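## Task

Remove the yellow sponge from the lowest drawer of the short, slim file cabinet with three drawers, and set it inside the tote so no part sticks out past the tote's walls. At the end, all drawers in the room must be completely closed, the tote must stand upright, and every cabinet must remain roughly in its original spot. The robot must not tip over or be left leaning, or the task fails. Anything held in place only by the robot at the end does not count.

## Robot and tools

Robot: a LeKiwi, which is a small three-omni-wheel base carrying a single five-joint arm and a gripper. The shoulder sits 0.07 m ahead of the base centre and 0.21 m off the floor. The hand can reach 0.44 m from the shoulder. Cameras: cam_front and cam_wrist. Some loose objects may occasionally get nudged by something.

Frames. Base frame: origin on the floor at the centre of the wheels, x forward, y left, z up. hand_pose is reported in this frame and marks the point on the fixed jaw's tip where the moving jaw meets it. With all arm joints at zero, the hand's z axis points forward, its x axis to the robot's right and its y axis down; the moving jaw opens toward the hand's negative y. The odometry frame is the base frame as it was at scene start. base_odometry counts wheel rotation only, so wheel slip looks like real travel. Heading is positive to the left, from -3.142 to 3.142. Each arm joint reading carries a fixed bias of up to 2 degrees, so hand_pose may be wrong by roughly 26 mm.

execute_actions: argument actions is a list containing one action, or empty (an empty list only returns state and images). An action may hold base, joints, or both; these start together and may end at different times. base takes exactly one command, each a relative offset from where the base last reported itself: translate_m (metres, forward positive, -1 to 1), sideways_m (metres, left positive, -1 to 1) or rotate_rad (radians, left positive, -3.2 to 3.2). Base speed is about 0.20 m/s driving and 1.0 rad/s turning. joints is a set of absolute targets keyed by joint name, in radians:
- shoulder_pan_rad -1.919 to 1.919 (0 straight ahead, positive turns right), tolerance 0.02
- shoulder_lift_rad -1.745 to 1.745 (0 upper arm almost vertical, positive tilts it forward), tolerance 0.1
- elbow_flex_rad -1.69 to 1.58 (0 forearm horizontal when lift is 0, positive lowers the hand), tolerance 0.07
- wrist_flex_rad -1.658 to 1.658 (0 hand in line with forearm, positive points jaws down), tolerance 0.03
- wrist_roll_rad -2.743 to 2.841 (positive is counter-clockwise viewed from the forearm), tolerance 0.02
- gripper_rad 0 to 1.919 (0 closed), tolerance 0.02
Joint speeds are 1.3 to 2.2 rad/s. One action runs at most 15 s. Example: {"base": {"translate_m": 0.3}, "joints": {"gripper_rad": 1.0}}. A joint or base left out of an action may keep pushing toward its previous target without the status showing it. An unknown key or out-of-range number makes the whole call rejected and nothing moves. cameras optionally lists cam_front, cam_wrist or all; omitted or null means all, [] means none. The pictures line gives the order of returned images.

wait: seconds from 0 to 10; commands nothing new and returns state and images. zoom_image: camera (cam_front or cam_wrist) and region [x0, y0, x1, y1] in pixels from the top-left, at most 504 by 504, on that camera's latest full image. cam_front is 644x476, cam_wrist is 476x644. finished_scene: scene number; ends the scene irreversibly, so the goal must already hold steadily. Between replies the robot keeps holding the last command.

Result lines. base_status and joint_status describe how each motion ended. done: target reached (for the base, wheels turned the commanded amount even if slipping). off_target: stopped short and may still be pushing. time_out or contact_stop: old target dropped, holds where it stopped (the robot itself never reports contact_stop and keeps pushing on contact). joint command not followed, usually with a cause line: a safety check withheld arm targets; a gripper target in that action still runs; affected joints show not_followed and may be retried on later actions. When you see it, send fresh targets for all five arm joints. on_its_own lists what moved without your command. If a joint or the gripper is blocked for 2 s total while its target is about 0.3 rad or more past the reading, it silently falls to 20% force; restore it by commanding a target 0.1 rad from the reading, away from the obstacle (for the gripper, that means opening and releasing). If one call reports a stop, later motion calls in the same reply are skipped.

Gripper: tip gap is 0.04 m at 0.5, 0.08 m at 1.0, 0.11 m fully open. Close to slightly less than the object's width; avoid closing to 0 on an object. After closing, off_target means the jaws met something and done means they may hold nothing. Once stopped on an object, command 0.2 rad below the reading to grip.

Balance: the robot tips forward easily. Standing still it holds 0.15 kg with the hand at x = 0.25 m but only 0.03 kg at 0.43 m. With shoulder_lift_rad at 1 or more it manages 0.04 kg at 0.25 m and nothing at 0.3 m or beyond. Pulling, pressing down on floor or furniture, or pushing up under a shelf can tip it; carry loads with the hand drawn in and avoid big arm swings.

Motor heat: holding loads warms motors. MOTOR HOT appears from 55 °C; at 70 °C an OVER-TEMPERATURE FAULT stops the arm, and the hot joints go limp until cooled. Affected joints then read limit_stop_at_motor_heat; resend those targets afterwards.

Avoid drops, slips, slamming drawers, hard hits and very hard pushes. Keep actions short, since less robot motion is better.

Each tool is called after "Emit:" as name(argument=value, ...), one argument or row to a line, values as JSON.

## Session

Emit:
execute_actions(
  actions=[],
)

Scene clock: 0.00 s.
base_odometry: x=+0.000 y=+0.000 heading=+0.000 (m, m, rad; odometry frame)
base_status: not commanded
joint_positions: shoulder_pan_rad=+0.087 shoulder_lift_rad=-1.464 elbow_flex_rad=-0.207 wrist_flex_rad=+1.403 wrist_roll_rad=-1.492 gripper_rad=+1.920
joint_status: not commanded
hand_pose: x=+0.1253 y=+0.0027 z=+0.4244 quat_wxyz=(+0.794, +0.017, +0.606, -0.046) (m; base frame)
pictures: cam_front, cam_wrist
Images, in order (width x height): cam_front 644x476, cam_wrist 476x644.

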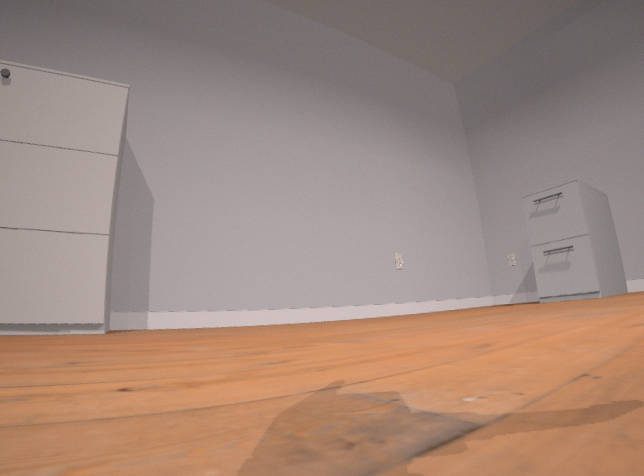

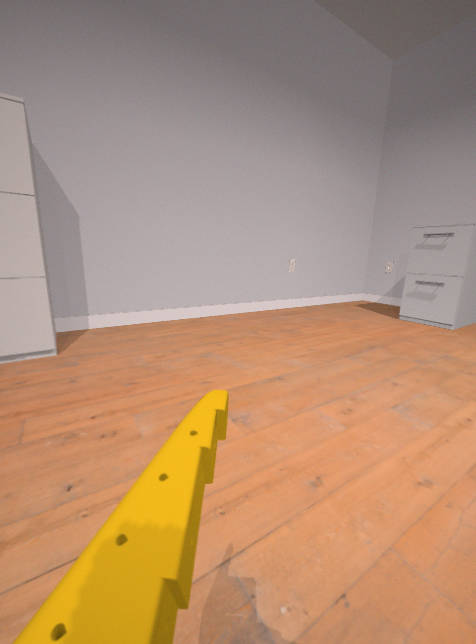

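Look around.

Emit:
execute_actions(
  actions=[
    {"base":{"rotate_rad":1.2}},
  ],
)

Emit:
execute_actions(
  actions=[
    {"base":{"rotate_rad":1.3}},
  ],
)

Emit:
execute_actions(
  actions=[
    {"base":{"rotate_rad":1.3}},
  ],
)

Emit:
execute_actions(
  actions=[
    {"base":{"rotate_rad":1.3}},
  ],
)

Scene clock: 4.70 s.
base_odometry: x=+0.000 y=+0.000 heading=+1.196 (m, m, rad; odometry frame)
base_status: done
joint_positions: shoulder_pan_rad=+0.087 shoulder_lift_rad=-1.464 elbow_flex_rad=-0.207 wrist_flex_rad=+1.403 wrist_roll_rad=-1.492 gripper_rad=+1.920
joint_status: not commanded
hand_pose: x=+0.1253 y=+0.0027 z=+0.4244 quat_wxyz=(+0.794, +0.017, +0.606, -0.046) (m; base frame)
pictures: cam_front, cam_wrist
Images, in order (width x height): cam_front 644x476, cam_wrist 476x644.

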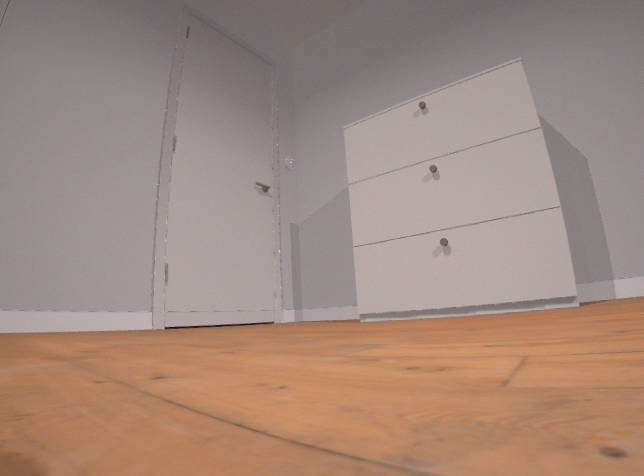

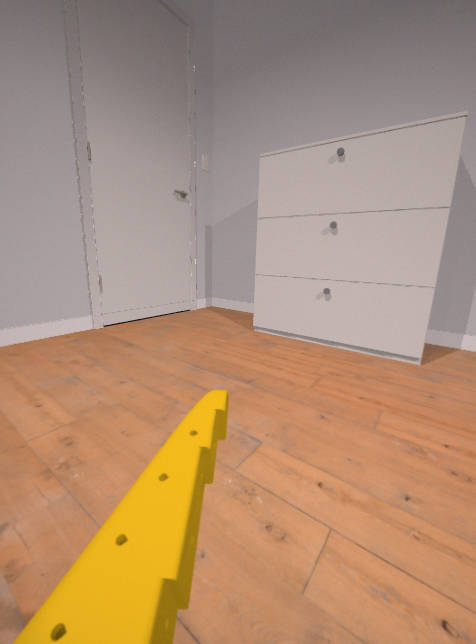

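Scene clock: 6.97 s.
base_odometry: x=+0.000 y=+0.000 heading=+2.493 (m, m, rad; odometry frame)
base_status: done
joint_positions: shoulder_pan_rad=+0.087 shoulder_lift_rad=-1.464 elbow_flex_rad=-0.207 wrist_flex_rad=+1.403 wrist_roll_rad=-1.492 gripper_rad=+1.920
joint_status: not commanded
hand_pose: x=+0.1253 y=+0.0027 z=+0.4244 quat_wxyz=(+0.794, +0.017, +0.606, -0.046) (m; base frame)
pictures: cam_front, cam_wrist
Images, in order (width x height): cam_front 644x476, cam_wrist 476x644.

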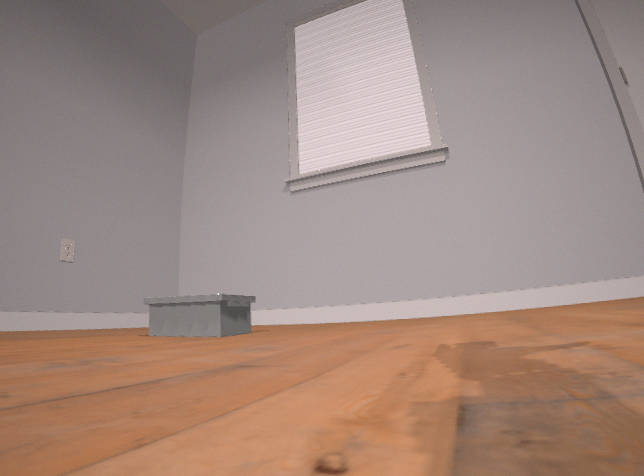

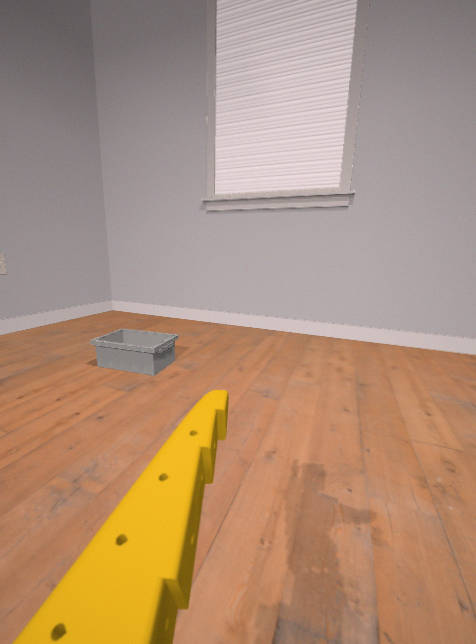

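Scene clock: 9.23 s.
base_odometry: x=+0.000 y=+0.000 heading=-2.495 (m, m, rad; odometry frame)
base_status: done
joint_positions: shoulder_pan_rad=+0.087 shoulder_lift_rad=-1.464 elbow_flex_rad=-0.207 wrist_flex_rad=+1.403 wrist_roll_rad=-1.492 gripper_rad=+1.920
joint_status: not commanded
hand_pose: x=+0.1253 y=+0.0027 z=+0.4244 quat_wxyz=(+0.794, +0.017, +0.606, -0.046) (m; base frame)
pictures: cam_front, cam_wrist
Images, in order (width x height): cam_front 644x476, cam_wrist 476x644.

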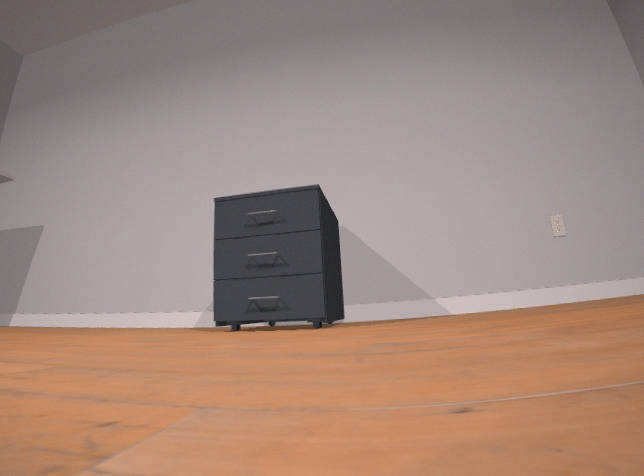

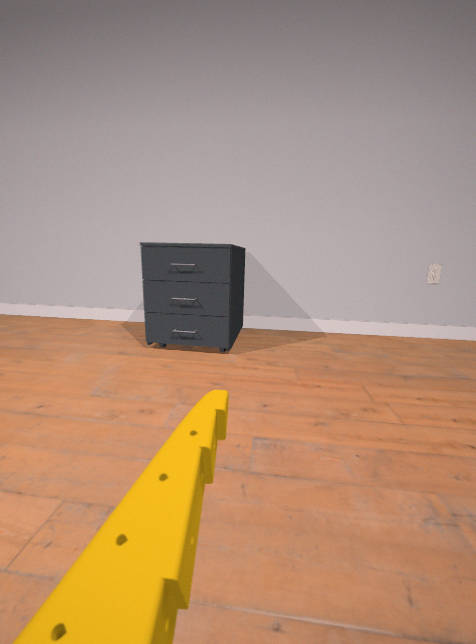

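Scene clock: 11.50 s.
base_odometry: x=+0.000 y=+0.000 heading=-1.198 (m, m, rad; odometry frame)
base_status: done
joint_positions: shoulder_pan_rad=+0.087 shoulder_lift_rad=-1.464 elbow_flex_rad=-0.207 wrist_flex_rad=+1.403 wrist_roll_rad=-1.492 gripper_rad=+1.920
joint_status: not commanded
hand_pose: x=+0.1253 y=+0.0027 z=+0.4244 quat_wxyz=(+0.794, +0.017, +0.606, -0.046) (m; base frame)
pictures: cam_front, cam_wrist
Images, in order (width x height): cam_front 644x476, cam_wrist 476x644.

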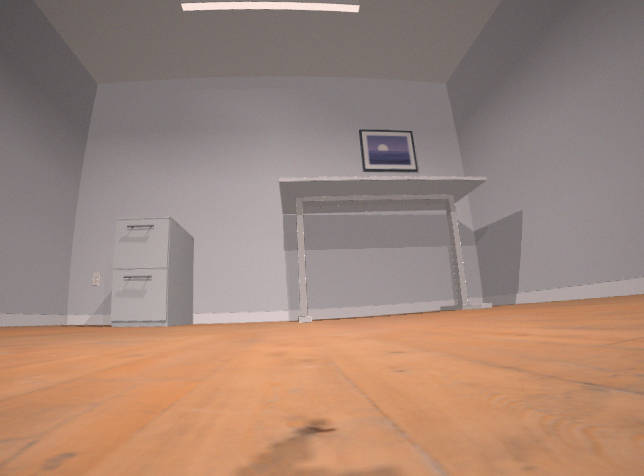

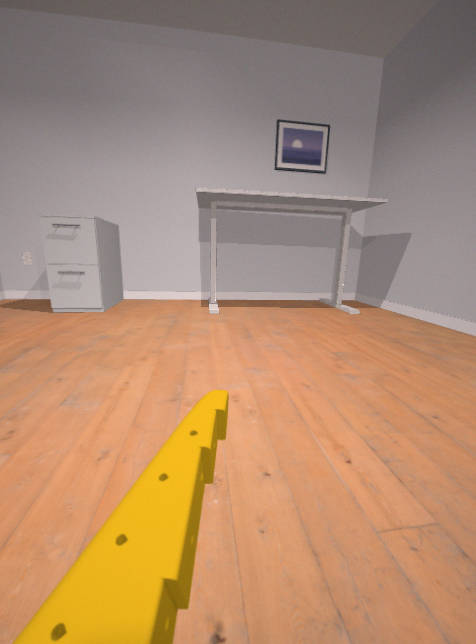

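Emit:
execute_actions(
  actions=[
    {"base":{"rotate_rad":-1.67}},
  ],
  cameras=[],
)

Emit:
execute_actions(
  actions=[
    {"base":{"sideways_m":0.75}},
  ],
  cameras=[],
)

Emit:
execute_actions(
  actions=[
    {"base":{"translate_m":0.5}},
  ],
)

Scene clock: 19.20 s.
base_odometry: x=+0.000 y=+0.000 heading=-2.864 (m, m, rad; odometry frame)
base_status: done
joint_positions: shoulder_pan_rad=+0.087 shoulder_lift_rad=-1.464 elbow_flex_rad=-0.207 wrist_flex_rad=+1.403 wrist_roll_rad=-1.492 gripper_rad=+1.920
joint_status: not commanded
hand_pose: x=+0.1253 y=+0.0027 z=+0.4244 quat_wxyz=(+0.794, +0.017, +0.606, -0.046) (m; base frame)
pictures: none
No camera images: the call's "cameras" was empty. Leave "cameras" out to get every camera's image.

Scene clock: 23.93 s.
base_odometry: x=+0.204 y=-0.721 heading=-2.866 (m, m, rad; odometry frame)
base_status: done
joint_positions: shoulder_pan_rad=+0.087 shoulder_lift_rad=-1.464 elbow_flex_rad=-0.207 wrist_flex_rad=+1.403 wrist_roll_rad=-1.492 gripper_rad=+1.920
joint_status: not commanded
hand_pose: x=+0.1253 y=+0.0027 z=+0.4244 quat_wxyz=(+0.794, +0.017, +0.606, -0.046) (m; base frame)
pictures: none
No camera images: the call's "cameras" was empty. Leave "cameras" out to get every camera's image.

Scene clock: 27.40 s.
base_odometry: x=-0.277 y=-0.857 heading=-2.866 (m, m, rad; odometry frame)
base_status: done
joint_positions: shoulder_pan_rad=+0.087 shoulder_lift_rad=-1.464 elbow_flex_rad=-0.207 wrist_flex_rad=+1.403 wrist_roll_rad=-1.492 gripper_rad=+1.920
joint_status: not commanded
hand_pose: x=+0.1253 y=+0.0027 z=+0.4244 quat_wxyz=(+0.794, +0.017, +0.606, -0.046) (m; base frame)
pictures: cam_front, cam_wrist
Images, in order (width x height): cam_front 644x476, cam_wrist 476x644.

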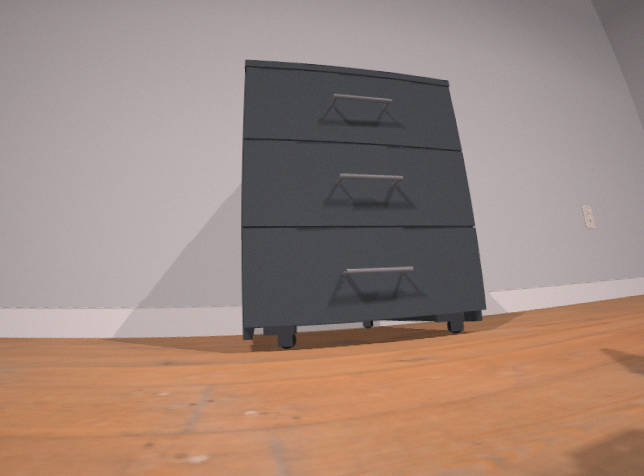

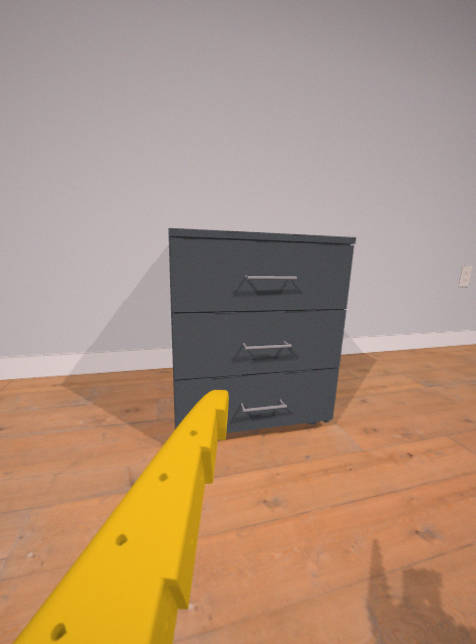

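Emit:
execute_actions(
  actions=[
    {"base":{"rotate_rad":0.25}},
  ],
  cameras=[],
)

Emit:
execute_actions(
  actions=[
    {"base":{"sideways_m":-0.25},"joints":{"shoulder_pan_rad":0,"shoulder_lift_rad":0.3,"elbow_flex_rad":1.2,"wrist_flex_rad":-1.5,"wrist_roll_rad":-1.57,"gripper_rad":1.0}},
  ],
)

Scene clock: 32.73 s.
base_odometry: x=-0.277 y=-0.857 heading=-2.620 (m, m, rad; odometry frame)
base_status: done
joint_positions: shoulder_pan_rad=+0.087 shoulder_lift_rad=-1.464 elbow_flex_rad=-0.207 wrist_flex_rad=+1.403 wrist_roll_rad=-1.492 gripper_rad=+1.920
joint_status: not commanded
hand_pose: x=+0.1253 y=+0.0027 z=+0.4244 quat_wxyz=(+0.794, +0.017, +0.606, -0.046) (m; base frame)
pictures: none
No camera images: the call's "cameras" was empty. Leave "cameras" out to get every camera's image.

Scene clock: 35.27 s.
base_odometry: x=-0.402 y=-0.641 heading=-2.619 (m, m, rad; odometry frame)
base_status: done
joint_positions: shoulder_pan_rad=+0.010 shoulder_lift_rad=+0.300 elbow_flex_rad=+1.199 wrist_flex_rad=-1.485 wrist_roll_rad=-1.564 gripper_rad=+1.010
joint_status: all done
hand_pose: x=+0.3329 y=+0.0050 z=+0.1719 quat_wxyz=(+0.702, +0.019, +0.712, +0.011) (m; base frame)
pictures: cam_front, cam_wrist
Images, in order (width x height): cam_front 644x476, cam_wrist 476x644.

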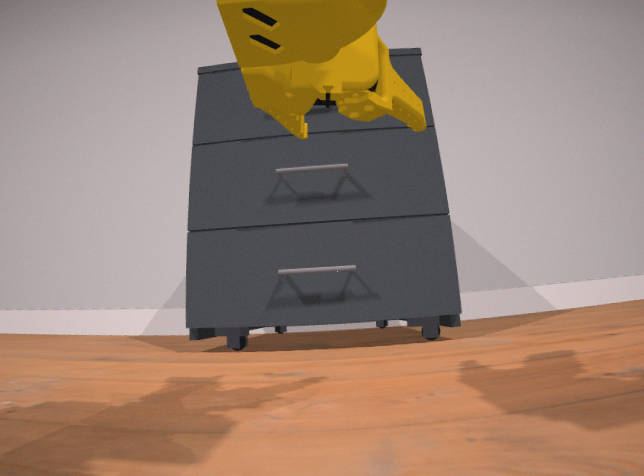

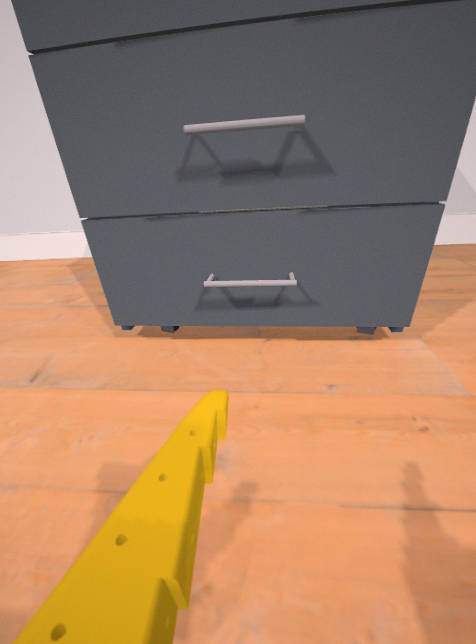

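Emit:
execute_actions(
  actions=[
    {"base":{"rotate_rad":-0.1},"joints":{"shoulder_lift_rad":0.45,"wrist_flex_rad":-1.65,"wrist_roll_rad":0,"gripper_rad":0.8}},
  ],
  cameras=[],
)

Emit:
execute_actions(
  actions=[
    {"base":{"translate_m":0.15}},
  ],
)

Scene clock: 41.80 s.
base_odometry: x=-0.402 y=-0.641 heading=-2.715 (m, m, rad; odometry frame)
base_status: done
joint_positions: shoulder_pan_rad=+0.010 shoulder_lift_rad=+0.454 elbow_flex_rad=+1.199 wrist_flex_rad=-1.611 wrist_roll_rad=-0.006 gripper_rad=+0.810
joint_status: wrist_flex_rad off_target (ended at -1.611, target -1.650); the others done
joint sent to its limit — the command would take wrist_flex_rad past its lower limit, so that joint was sent only as far as its limit.
hand_pose: x=+0.3262 y=-0.0027 z=+0.1484 quat_wxyz=(+0.500, -0.493, +0.526, -0.479) (m; base frame)
pictures: none
No camera images: the call's "cameras" was empty. Leave "cameras" out to get every camera's image.

Scene clock: 43.53 s.
base_odometry: x=-0.538 y=-0.703 heading=-2.715 (m, m, rad; odometry frame)
base_status: done
joint_positions: shoulder_pan_rad=+0.009 shoulder_lift_rad=+0.454 elbow_flex_rad=+1.199 wrist_flex_rad=-1.613 wrist_roll_rad=-0.006 gripper_rad=+0.810
joint_status: not commanded
hand_pose: x=+0.3262 y=-0.0023 z=+0.1487 quat_wxyz=(+0.501, -0.493, +0.526, -0.479) (m; base frame)
pictures: cam_front, cam_wrist
Images, in order (width x height): cam_front 644x476, cam_wrist 476x644.

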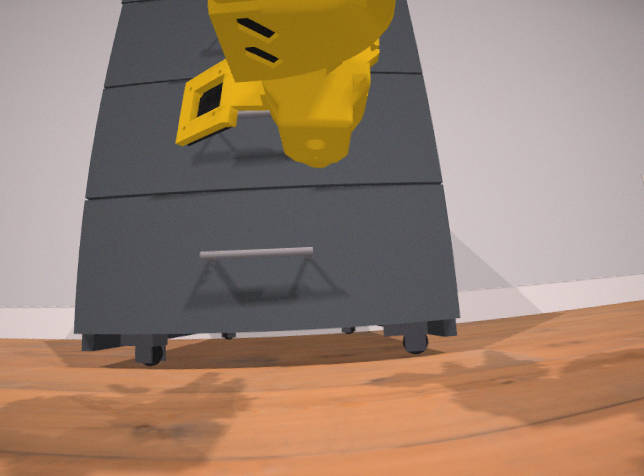

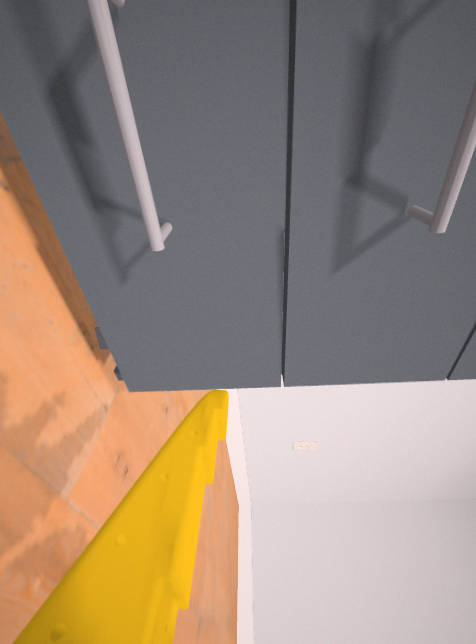

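Emit:
execute_actions(
  actions=[
    {"base":{"sideways_m":0.07},"joints":{"shoulder_lift_rad":0.7,"elbow_flex_rad":1.05,"wrist_flex_rad":-1.6}},
  ],
)

Scene clock: 48.40 s.
base_odometry: x=-0.509 y=-0.766 heading=-2.716 (m, m, rad; odometry frame)
base_status: done
joint_positions: shoulder_pan_rad=+0.009 shoulder_lift_rad=+0.704 elbow_flex_rad=+1.062 wrist_flex_rad=-1.600 wrist_roll_rad=-0.006 gripper_rad=+0.810
joint_status: all done
hand_pose: x=+0.3276 y=-0.0023 z=+0.1090 quat_wxyz=(+0.467, -0.522, +0.556, -0.446) (m; base frame)
pictures: cam_front, cam_wrist
Images, in order (width x height): cam_front 644x476, cam_wrist 476x644.

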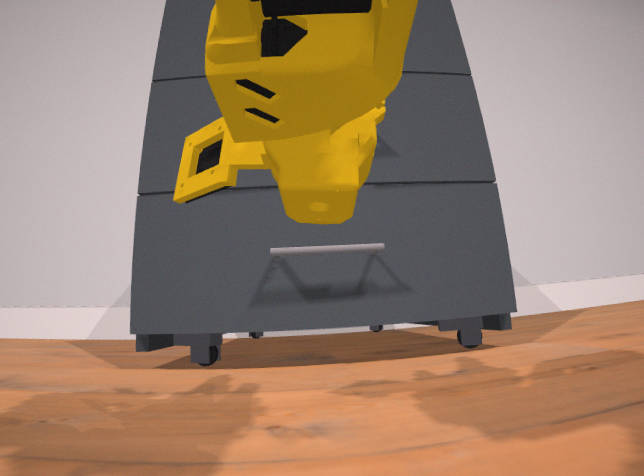

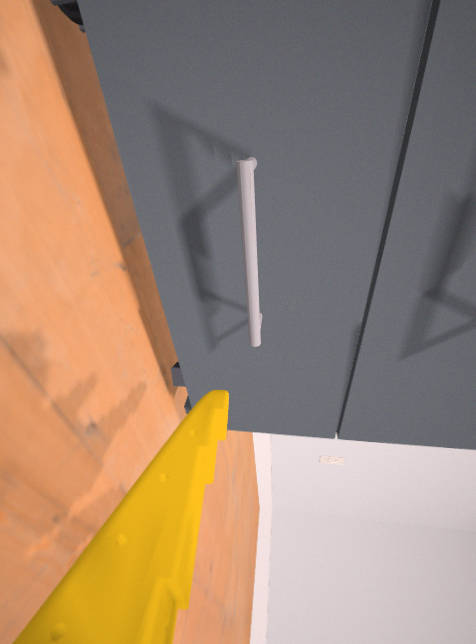

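Emit:
execute_actions(
  actions=[
    {"base":{"translate_m":0.07}},
  ],
)

Scene clock: 51.33 s.
base_odometry: x=-0.573 y=-0.795 heading=-2.716 (m, m, rad; odometry frame)
base_status: done
joint_positions: shoulder_pan_rad=+0.009 shoulder_lift_rad=+0.704 elbow_flex_rad=+1.062 wrist_flex_rad=-1.600 wrist_roll_rad=-0.006 gripper_rad=+0.810
joint_status: not commanded
hand_pose: x=+0.3276 y=-0.0023 z=+0.1090 quat_wxyz=(+0.467, -0.522, +0.556, -0.446) (m; base frame)
pictures: cam_front, cam_wrist
Images, in order (width x height): cam_front 644x476, cam_wrist 476x644.

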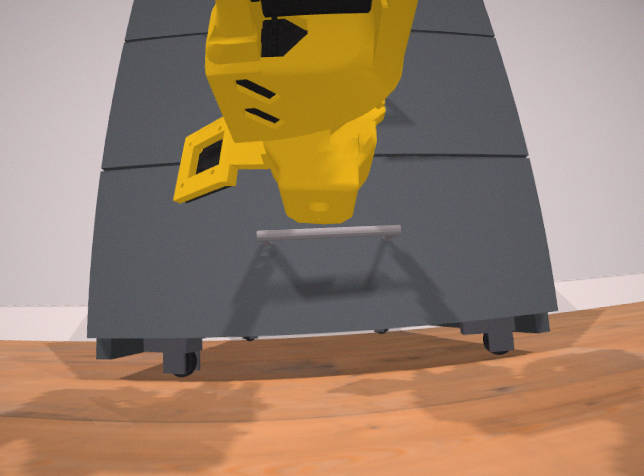

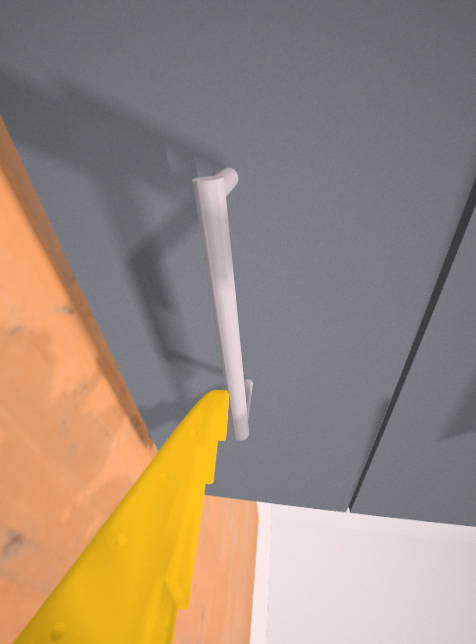

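Emit:
execute_actions(
  actions=[
    {"base":{"translate_m":0.05}},
  ],
)

Scene clock: 54.60 s.
base_odometry: x=-0.617 y=-0.815 heading=-2.716 (m, m, rad; odometry frame)
base_status: done
joint_positions: shoulder_pan_rad=+0.003 shoulder_lift_rad=+0.707 elbow_flex_rad=+1.070 wrist_flex_rad=-1.600 wrist_roll_rad=-0.006 gripper_rad=+0.810
joint_status: not commanded
hand_pose: x=+0.3260 y=-0.0007 z=+0.1073 quat_wxyz=(+0.466, -0.526, +0.557, -0.442) (m; base frame)
pictures: cam_front, cam_wrist
Images, in order (width x height): cam_front 644x476, cam_wrist 476x644.

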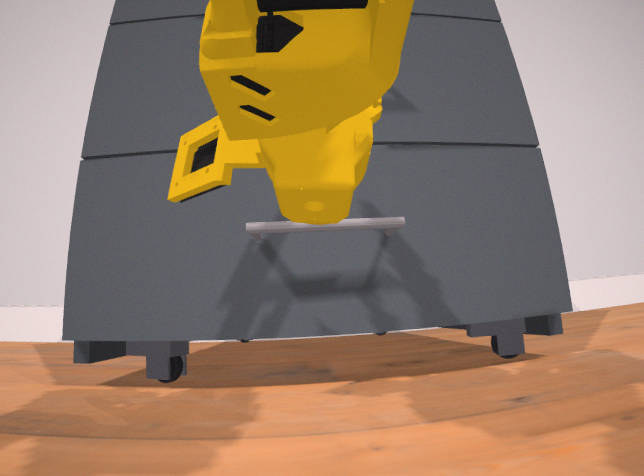

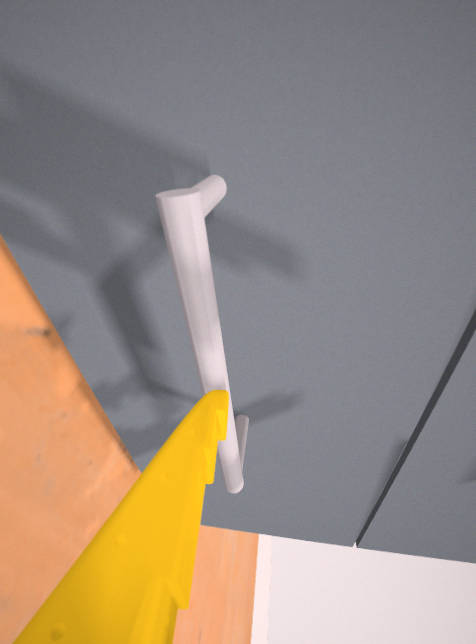

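Emit:
execute_actions(
  actions=[
    {"base":{"translate_m":-0.04}},
  ],
  cameras=[],
)

Emit:
execute_actions(
  actions=[
    {"joints":{"shoulder_lift_rad":0.85,"elbow_flex_rad":0.95,"wrist_flex_rad":-1.64}},
  ],
  cameras=[],
)

Emit:
execute_actions(
  actions=[
    {"base":{"translate_m":0.04}},
  ],
)

Scene clock: 58.13 s.
base_odometry: x=-0.581 y=-0.799 heading=-2.716 (m, m, rad; odometry frame)
base_status: done
joint_positions: shoulder_pan_rad=+0.003 shoulder_lift_rad=+0.707 elbow_flex_rad=+1.062 wrist_flex_rad=-1.600 wrist_roll_rad=-0.006 gripper_rad=+0.810
joint_status: not commanded
hand_pose: x=+0.3273 y=-0.0007 z=+0.1083 quat_wxyz=(+0.468, -0.525, +0.556, -0.444) (m; base frame)
pictures: none
No camera images: the call's "cameras" was empty. Leave "cameras" out to get every camera's image.

Scene clock: 58.83 s.
base_odometry: x=-0.581 y=-0.799 heading=-2.716 (m, m, rad; odometry frame)
base_status: not commanded
joint_positions: shoulder_pan_rad=+0.003 shoulder_lift_rad=+0.854 elbow_flex_rad=+0.961 wrist_flex_rad=-1.611 wrist_roll_rad=-0.006 gripper_rad=+0.810
joint_status: all done
joint sent to its limit — the command would take wrist_flex_rad past its lower limit, so that joint was sent only as far as its limit.
hand_pose: x=+0.3287 y=-0.0007 z=+0.0894 quat_wxyz=(+0.458, -0.532, +0.564, -0.435) (m; base frame)
pictures: none
No camera images: the call's "cameras" was empty. Leave "cameras" out to get every camera's image.

Scene clock: 59.87 s.
base_odometry: x=-0.617 y=-0.815 heading=-2.716 (m, m, rad; odometry frame)
base_status: done
joint_positions: shoulder_pan_rad=+0.003 shoulder_lift_rad=+0.854 elbow_flex_rad=+0.961 wrist_flex_rad=-1.611 wrist_roll_rad=-0.006 gripper_rad=+0.810
joint_status: not commanded
hand_pose: x=+0.3287 y=-0.0007 z=+0.0894 quat_wxyz=(+0.458, -0.532, +0.564, -0.435) (m; base frame)
pictures: cam_front, cam_wrist
Images, in order (width x height): cam_front 644x476, cam_wrist 476x644.

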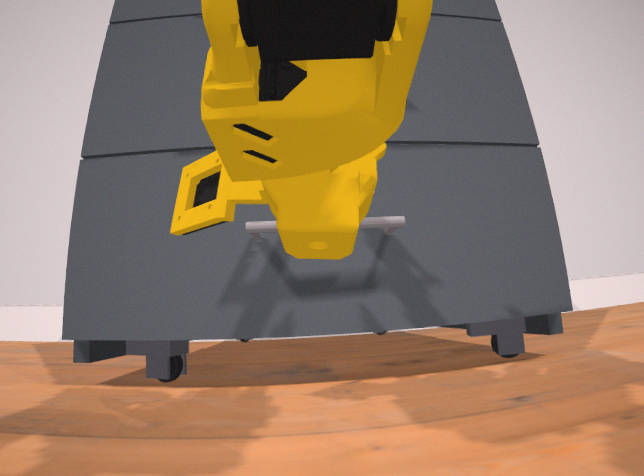

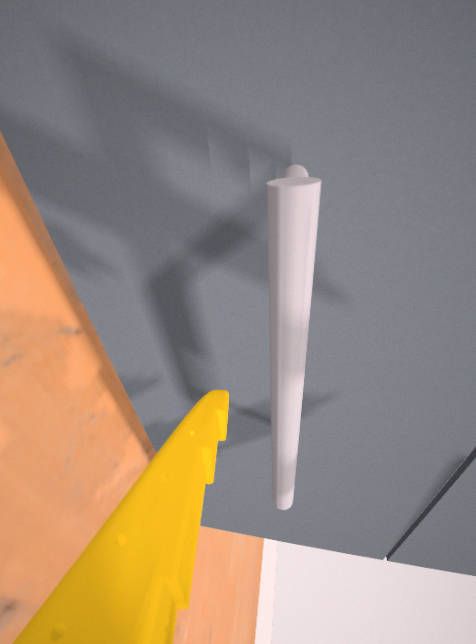

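Below now. Advance, close.

Emit:
execute_actions(
  actions=[
    {"base":{"translate_m":0.025}},
  ],
  cameras=[],
)

Emit:
execute_actions(
  actions=[
    {"joints":{"gripper_rad":0.05}},
  ],
)

Scene clock: 63.10 s.
base_odometry: x=-0.639 y=-0.825 heading=-2.716 (m, m, rad; odometry frame)
base_status: done
joint_positions: shoulder_pan_rad=+0.003 shoulder_lift_rad=+0.854 elbow_flex_rad=+0.961 wrist_flex_rad=-1.611 wrist_roll_rad=-0.006 gripper_rad=+0.810
joint_status: not commanded
hand_pose: x=+0.3287 y=-0.0007 z=+0.0894 quat_wxyz=(+0.458, -0.532, +0.564, -0.435) (m; base frame)
pictures: none
No camera images: the call's "cameras" was empty. Leave "cameras" out to get every camera's image.

Scene clock: 64.13 s.
base_odometry: x=-0.639 y=-0.825 heading=-2.716 (m, m, rad; odometry frame)
base_status: not commanded
joint_positions: shoulder_pan_rad=+0.003 shoulder_lift_rad=+0.854 elbow_flex_rad=+0.956 wrist_flex_rad=-1.626 wrist_roll_rad=-0.006 gripper_rad=+0.063
joint_status: all done
hand_pose: x=+0.3301 y=-0.0007 z=+0.0924 quat_wxyz=(+0.464, -0.528, +0.559, -0.440) (m; base frame)
pictures: cam_front, cam_wrist
Images, in order (width x height): cam_front 644x476, cam_wrist 476x644.

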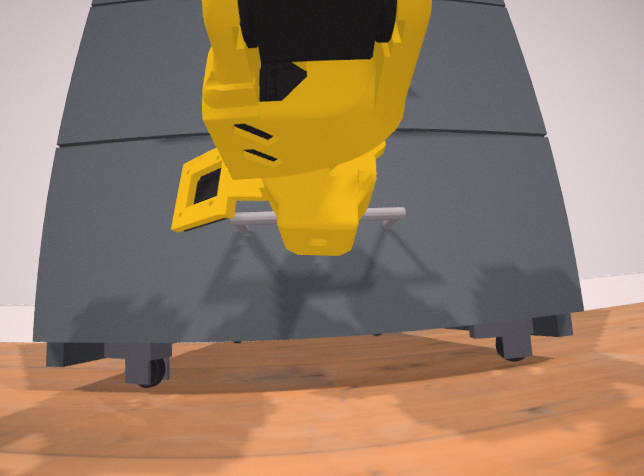

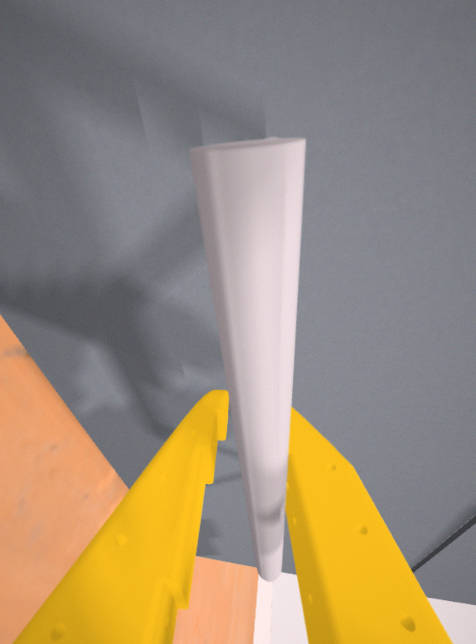

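Emit:
execute_actions(
  actions=[
    {"joints":{"gripper_rad":0.0}},
  ],
  cameras=[],
)

Emit:
execute_actions(
  actions=[
    {"base":{"translate_m":-0.25}},
  ],
)

Scene clock: 66.63 s.
base_odometry: x=-0.639 y=-0.825 heading=-2.716 (m, m, rad; odometry frame)
base_status: not commanded
joint_positions: shoulder_pan_rad=+0.003 shoulder_lift_rad=+0.852 elbow_flex_rad=+0.950 wrist_flex_rad=-1.626 wrist_roll_rad=-0.006 gripper_rad=+0.020
joint_status: all done
hand_pose: x=+0.3313 y=-0.0007 z=+0.0935 quat_wxyz=(+0.466, -0.526, +0.557, -0.442) (m; base frame)
pictures: none
No camera images: the call's "cameras" was empty. Leave "cameras" out to get every camera's image.

Scene clock: 68.87 s.
base_odometry: x=-0.412 y=-0.722 heading=-2.716 (m, m, rad; odometry frame)
base_status: done
joint_positions: shoulder_pan_rad=+0.003 shoulder_lift_rad=+0.846 elbow_flex_rad=+0.932 wrist_flex_rad=-1.626 wrist_roll_rad=-0.006 gripper_rad=+0.015
joint_status: not commanded
hand_pose: x=+0.3351 y=-0.0007 z=+0.0974 quat_wxyz=(+0.472, -0.521, +0.552, -0.449) (m; base frame)
pictures: cam_front, cam_wrist
Images, in order (width x height): cam_front 644x476, cam_wrist 476x644.

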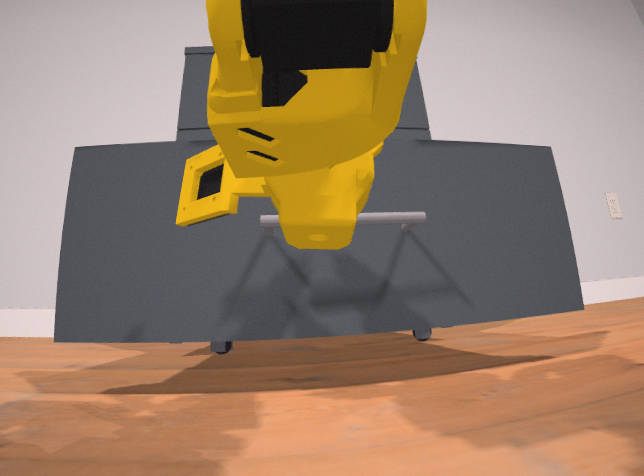

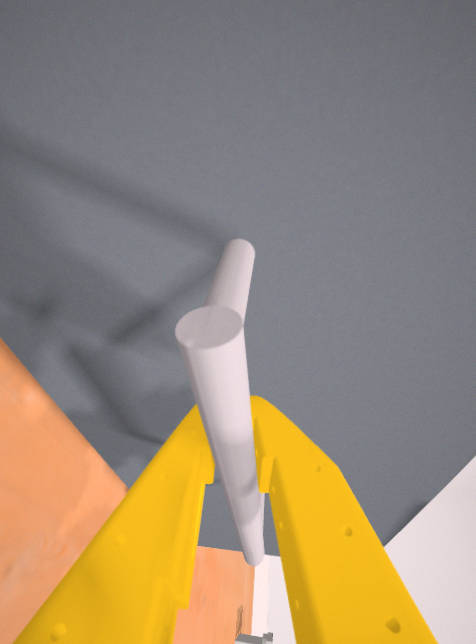

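Works. A bit more, release, then look in.

Emit:
execute_actions(
  actions=[
    {"base":{"translate_m":-0.05}},
  ],
  cameras=[],
)

Emit:
execute_actions(
  actions=[
    {"joints":{"gripper_rad":0.8}},
  ],
  cameras=[],
)

Emit:
execute_actions(
  actions=[
    {"base":{"translate_m":-0.08}},
  ],
  cameras=[],
)

Emit:
execute_actions(
  actions=[
    {"joints":{"shoulder_lift_rad":-0.1,"elbow_flex_rad":-0.3,"wrist_flex_rad":1.5,"wrist_roll_rad":-1.57,"gripper_rad":1.0}},
  ],
  cameras=[],
)

Emit:
execute_actions(
  actions=[
    {"base":{"translate_m":0.1}},
  ],
)

Scene clock: 72.97 s.
base_odometry: x=-0.367 y=-0.702 heading=-2.716 (m, m, rad; odometry frame)
base_status: done
joint_positions: shoulder_pan_rad=+0.003 shoulder_lift_rad=+0.843 elbow_flex_rad=+0.936 wrist_flex_rad=-1.626 wrist_roll_rad=-0.006 gripper_rad=+0.015
joint_status: not commanded
hand_pose: x=+0.3347 y=-0.0007 z=+0.0975 quat_wxyz=(+0.472, -0.521, +0.552, -0.448) (m; base frame)
pictures: none
No camera images: the call's "cameras" was empty. Leave "cameras" out to get every camera's image.

Scene clock: 73.90 s.
base_odometry: x=-0.367 y=-0.702 heading=-2.716 (m, m, rad; odometry frame)
base_status: not commanded
joint_positions: shoulder_pan_rad=+0.003 shoulder_lift_rad=+0.854 elbow_flex_rad=+0.945 wrist_flex_rad=-1.626 wrist_roll_rad=-0.006 gripper_rad=+0.788
joint_status: all done
hand_pose: x=+0.3319 y=-0.0007 z=+0.0938 quat_wxyz=(+0.467, -0.526, +0.557, -0.443) (m; base frame)
pictures: none
No camera images: the call's "cameras" was empty. Leave "cameras" out to get every camera's image.

Scene clock: 75.23 s.
base_odometry: x=-0.295 y=-0.669 heading=-2.716 (m, m, rad; odometry frame)
base_status: done
joint_positions: shoulder_pan_rad=+0.003 shoulder_lift_rad=+0.854 elbow_flex_rad=+0.947 wrist_flex_rad=-1.626 wrist_roll_rad=-0.006 gripper_rad=+0.790
joint_status: not commanded
hand_pose: x=+0.3317 y=-0.0007 z=+0.0936 quat_wxyz=(+0.466, -0.526, +0.557, -0.443) (m; base frame)
pictures: none
No camera images: the call's "cameras" was empty. Leave "cameras" out to get every camera's image.

Scene clock: 77.90 s.
base_odometry: x=-0.295 y=-0.669 heading=-2.716 (m, m, rad; odometry frame)
base_status: not commanded
joint_positions: shoulder_pan_rad=+0.003 shoulder_lift_rad=-0.066 elbow_flex_rad=-0.268 wrist_flex_rad=+1.497 wrist_roll_rad=-1.563 gripper_rad=+0.990
joint_status: all done
hand_pose: x=+0.3074 y=+0.0071 z=+0.2250 quat_wxyz=(+0.203, +0.021, +0.979, +0.004) (m; base frame)
pictures: none
No camera images: the call's "cameras" was empty. Leave "cameras" out to get every camera's image.

Scene clock: 79.37 s.
base_odometry: x=-0.385 y=-0.710 heading=-2.716 (m, m, rad; odometry frame)
base_status: done
joint_positions: shoulder_pan_rad=+0.003 shoulder_lift_rad=-0.066 elbow_flex_rad=-0.268 wrist_flex_rad=+1.497 wrist_roll_rad=-1.563 gripper_rad=+0.990
joint_status: not commanded
hand_pose: x=+0.3074 y=+0.0071 z=+0.2250 quat_wxyz=(+0.203, +0.021, +0.979, +0.004) (m; base frame)
pictures: cam_front, cam_wrist
Images, in order (width x height): cam_front 644x476, cam_wrist 476x644.

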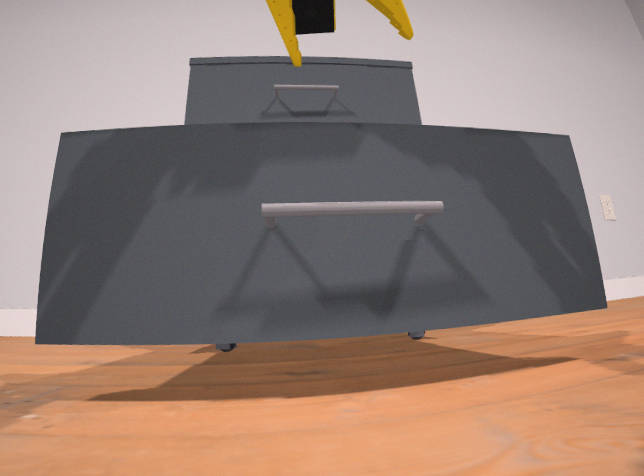

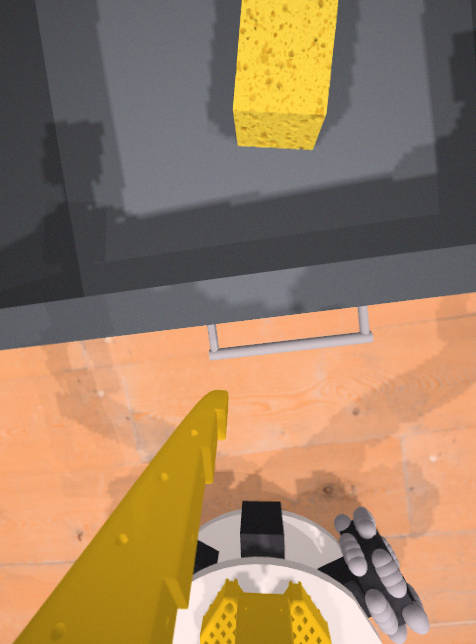

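Emit:
execute_actions(
  actions=[
    {"joints":{"shoulder_lift_rad":-0.2,"elbow_flex_rad":-0.35,"wrist_flex_rad":1.65,"gripper_rad":1.2}},
  ],
  cameras=[],
)

Emit:
execute_actions(
  actions=[
    {"base":{"translate_m":0.13}},
  ],
)

Scene clock: 83.57 s.
base_odometry: x=-0.385 y=-0.710 heading=-2.716 (m, m, rad; odometry frame)
base_status: not commanded
joint_positions: shoulder_pan_rad=+0.003 shoulder_lift_rad=-0.163 elbow_flex_rad=-0.320 wrist_flex_rad=+1.647 wrist_roll_rad=-1.563 gripper_rad=+1.189
joint_status: all done
hand_pose: x=+0.2874 y=+0.0071 z=+0.2444 quat_wxyz=(+0.202, +0.021, +0.979, +0.004) (m; base frame)
pictures: none
No camera images: the call's "cameras" was empty. Leave "cameras" out to get every camera's image.

Scene clock: 85.20 s.
base_odometry: x=-0.503 y=-0.763 heading=-2.716 (m, m, rad; odometry frame)
base_status: done
joint_positions: shoulder_pan_rad=+0.003 shoulder_lift_rad=-0.165 elbow_flex_rad=-0.320 wrist_flex_rad=+1.647 wrist_roll_rad=-1.563 gripper_rad=+1.190
joint_status: not commanded
hand_pose: x=+0.2874 y=+0.0071 z=+0.2447 quat_wxyz=(+0.203, +0.021, +0.979, +0.004) (m; base frame)
pictures: cam_front, cam_wrist
Images, in order (width x height): cam_front 644x476, cam_wrist 476x644.

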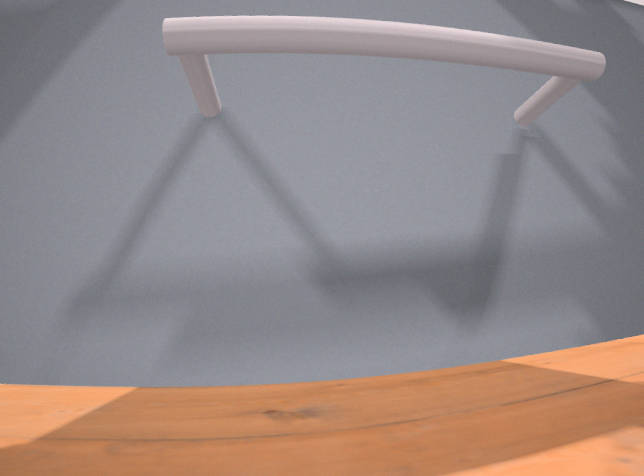

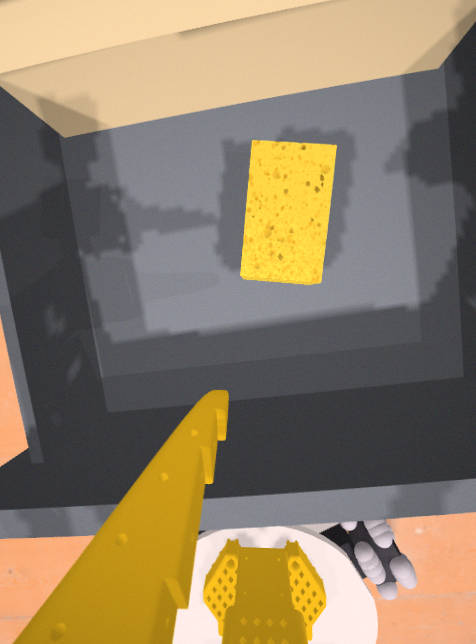

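Emit:
execute_actions(
  actions=[
    {"joints":{"shoulder_lift_rad":0.5,"elbow_flex_rad":-0.6,"wrist_flex_rad":1.55}},
  ],
)

Scene clock: 89.57 s.
base_odometry: x=-0.503 y=-0.763 heading=-2.716 (m, m, rad; odometry frame)
base_status: not commanded
joint_positions: shoulder_pan_rad=+0.003 shoulder_lift_rad=+0.517 elbow_flex_rad=-0.570 wrist_flex_rad=+1.558 wrist_roll_rad=-1.563 gripper_rad=+1.190
joint_status: all done
hand_pose: x=+0.3225 y=+0.0070 z=+0.1452 quat_wxyz=(+0.033, +0.022, +0.999, +0.001) (m; base frame)
pictures: cam_front, cam_wrist
Images, in order (width x height): cam_front 644x476, cam_wrist 476x644.

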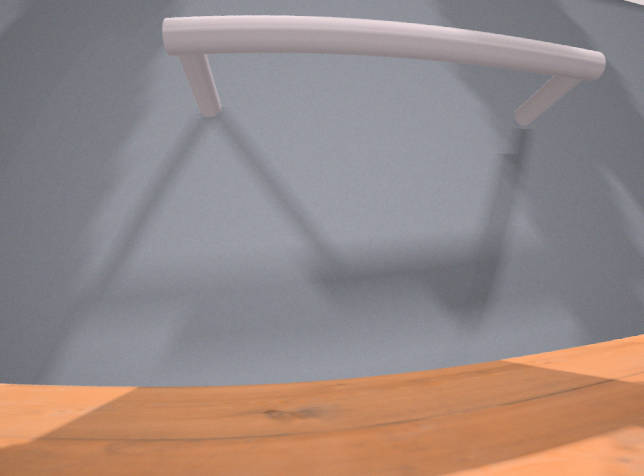

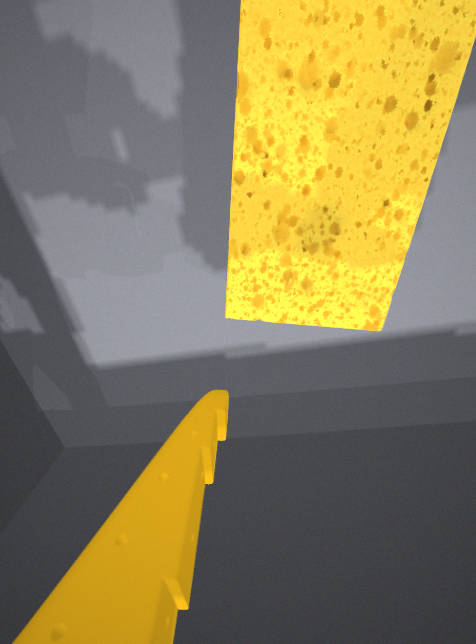

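Emit:
execute_actions(
  actions=[
    {"joints":{"shoulder_lift_rad":0.6,"elbow_flex_rad":-0.6,"wrist_flex_rad":1.25,"shoulder_pan_rad":-0.03}},
  ],
)

Scene clock: 92.43 s.
base_odometry: x=-0.503 y=-0.763 heading=-2.716 (m, m, rad; odometry frame)
base_status: not commanded
joint_positions: shoulder_pan_rad=-0.019 shoulder_lift_rad=+0.616 elbow_flex_rad=-0.570 wrist_flex_rad=+1.259 wrist_roll_rad=-1.563 gripper_rad=+1.190
joint_status: all done
hand_pose: x=+0.3623 y=+0.0133 z=+0.1287 quat_wxyz=(+0.132, +0.011, +0.991, +0.004) (m; base frame)
pictures: cam_front, cam_wrist
Images, in order (width x height): cam_front 644x476, cam_wrist 476x644.

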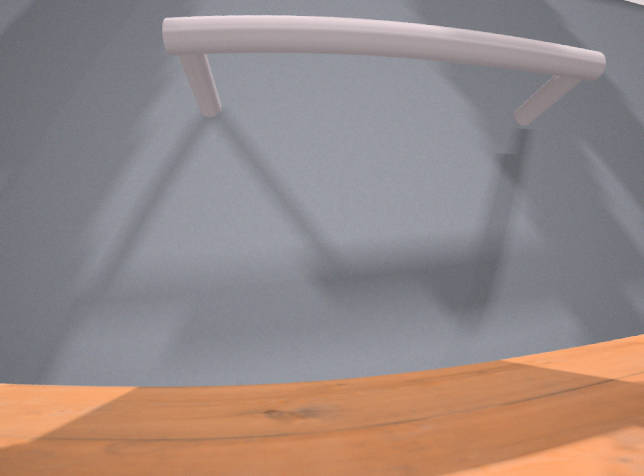

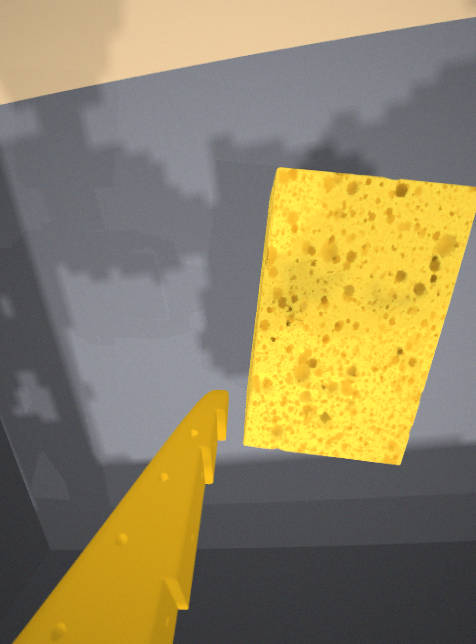

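Good; descend.

Emit:
execute_actions(
  actions=[
    {"joints":{"shoulder_lift_rad":0.78,"wrist_flex_rad":1.15}},
  ],
)

Scene clock: 94.83 s.
base_odometry: x=-0.503 y=-0.763 heading=-2.716 (m, m, rad; odometry frame)
base_status: not commanded
joint_positions: shoulder_pan_rad=-0.019 shoulder_lift_rad=+0.799 elbow_flex_rad=-0.570 wrist_flex_rad=+1.159 wrist_roll_rad=-1.563 gripper_rad=+1.190
joint_status: all done
hand_pose: x=+0.3592 y=+0.0132 z=+0.0840 quat_wxyz=(+0.091, +0.011, +0.996, +0.003) (m; base frame)
pictures: cam_front, cam_wrist
Images, in order (width x height): cam_front 644x476, cam_wrist 476x644.

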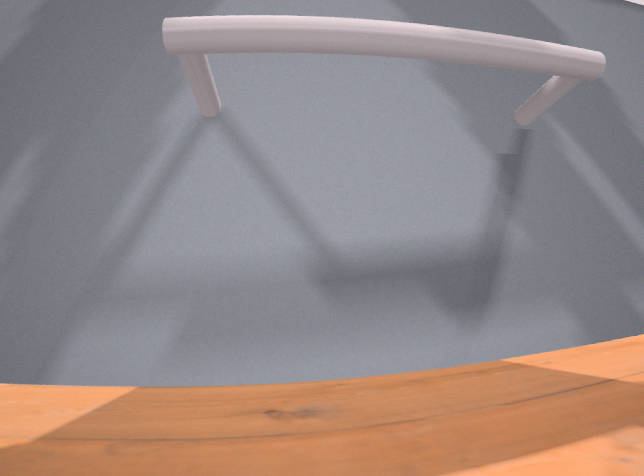

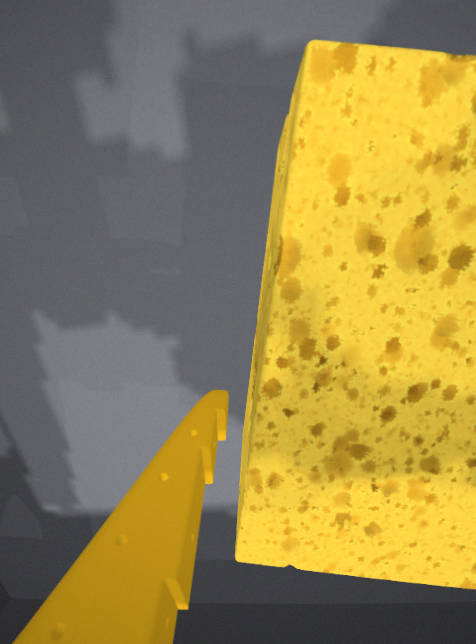

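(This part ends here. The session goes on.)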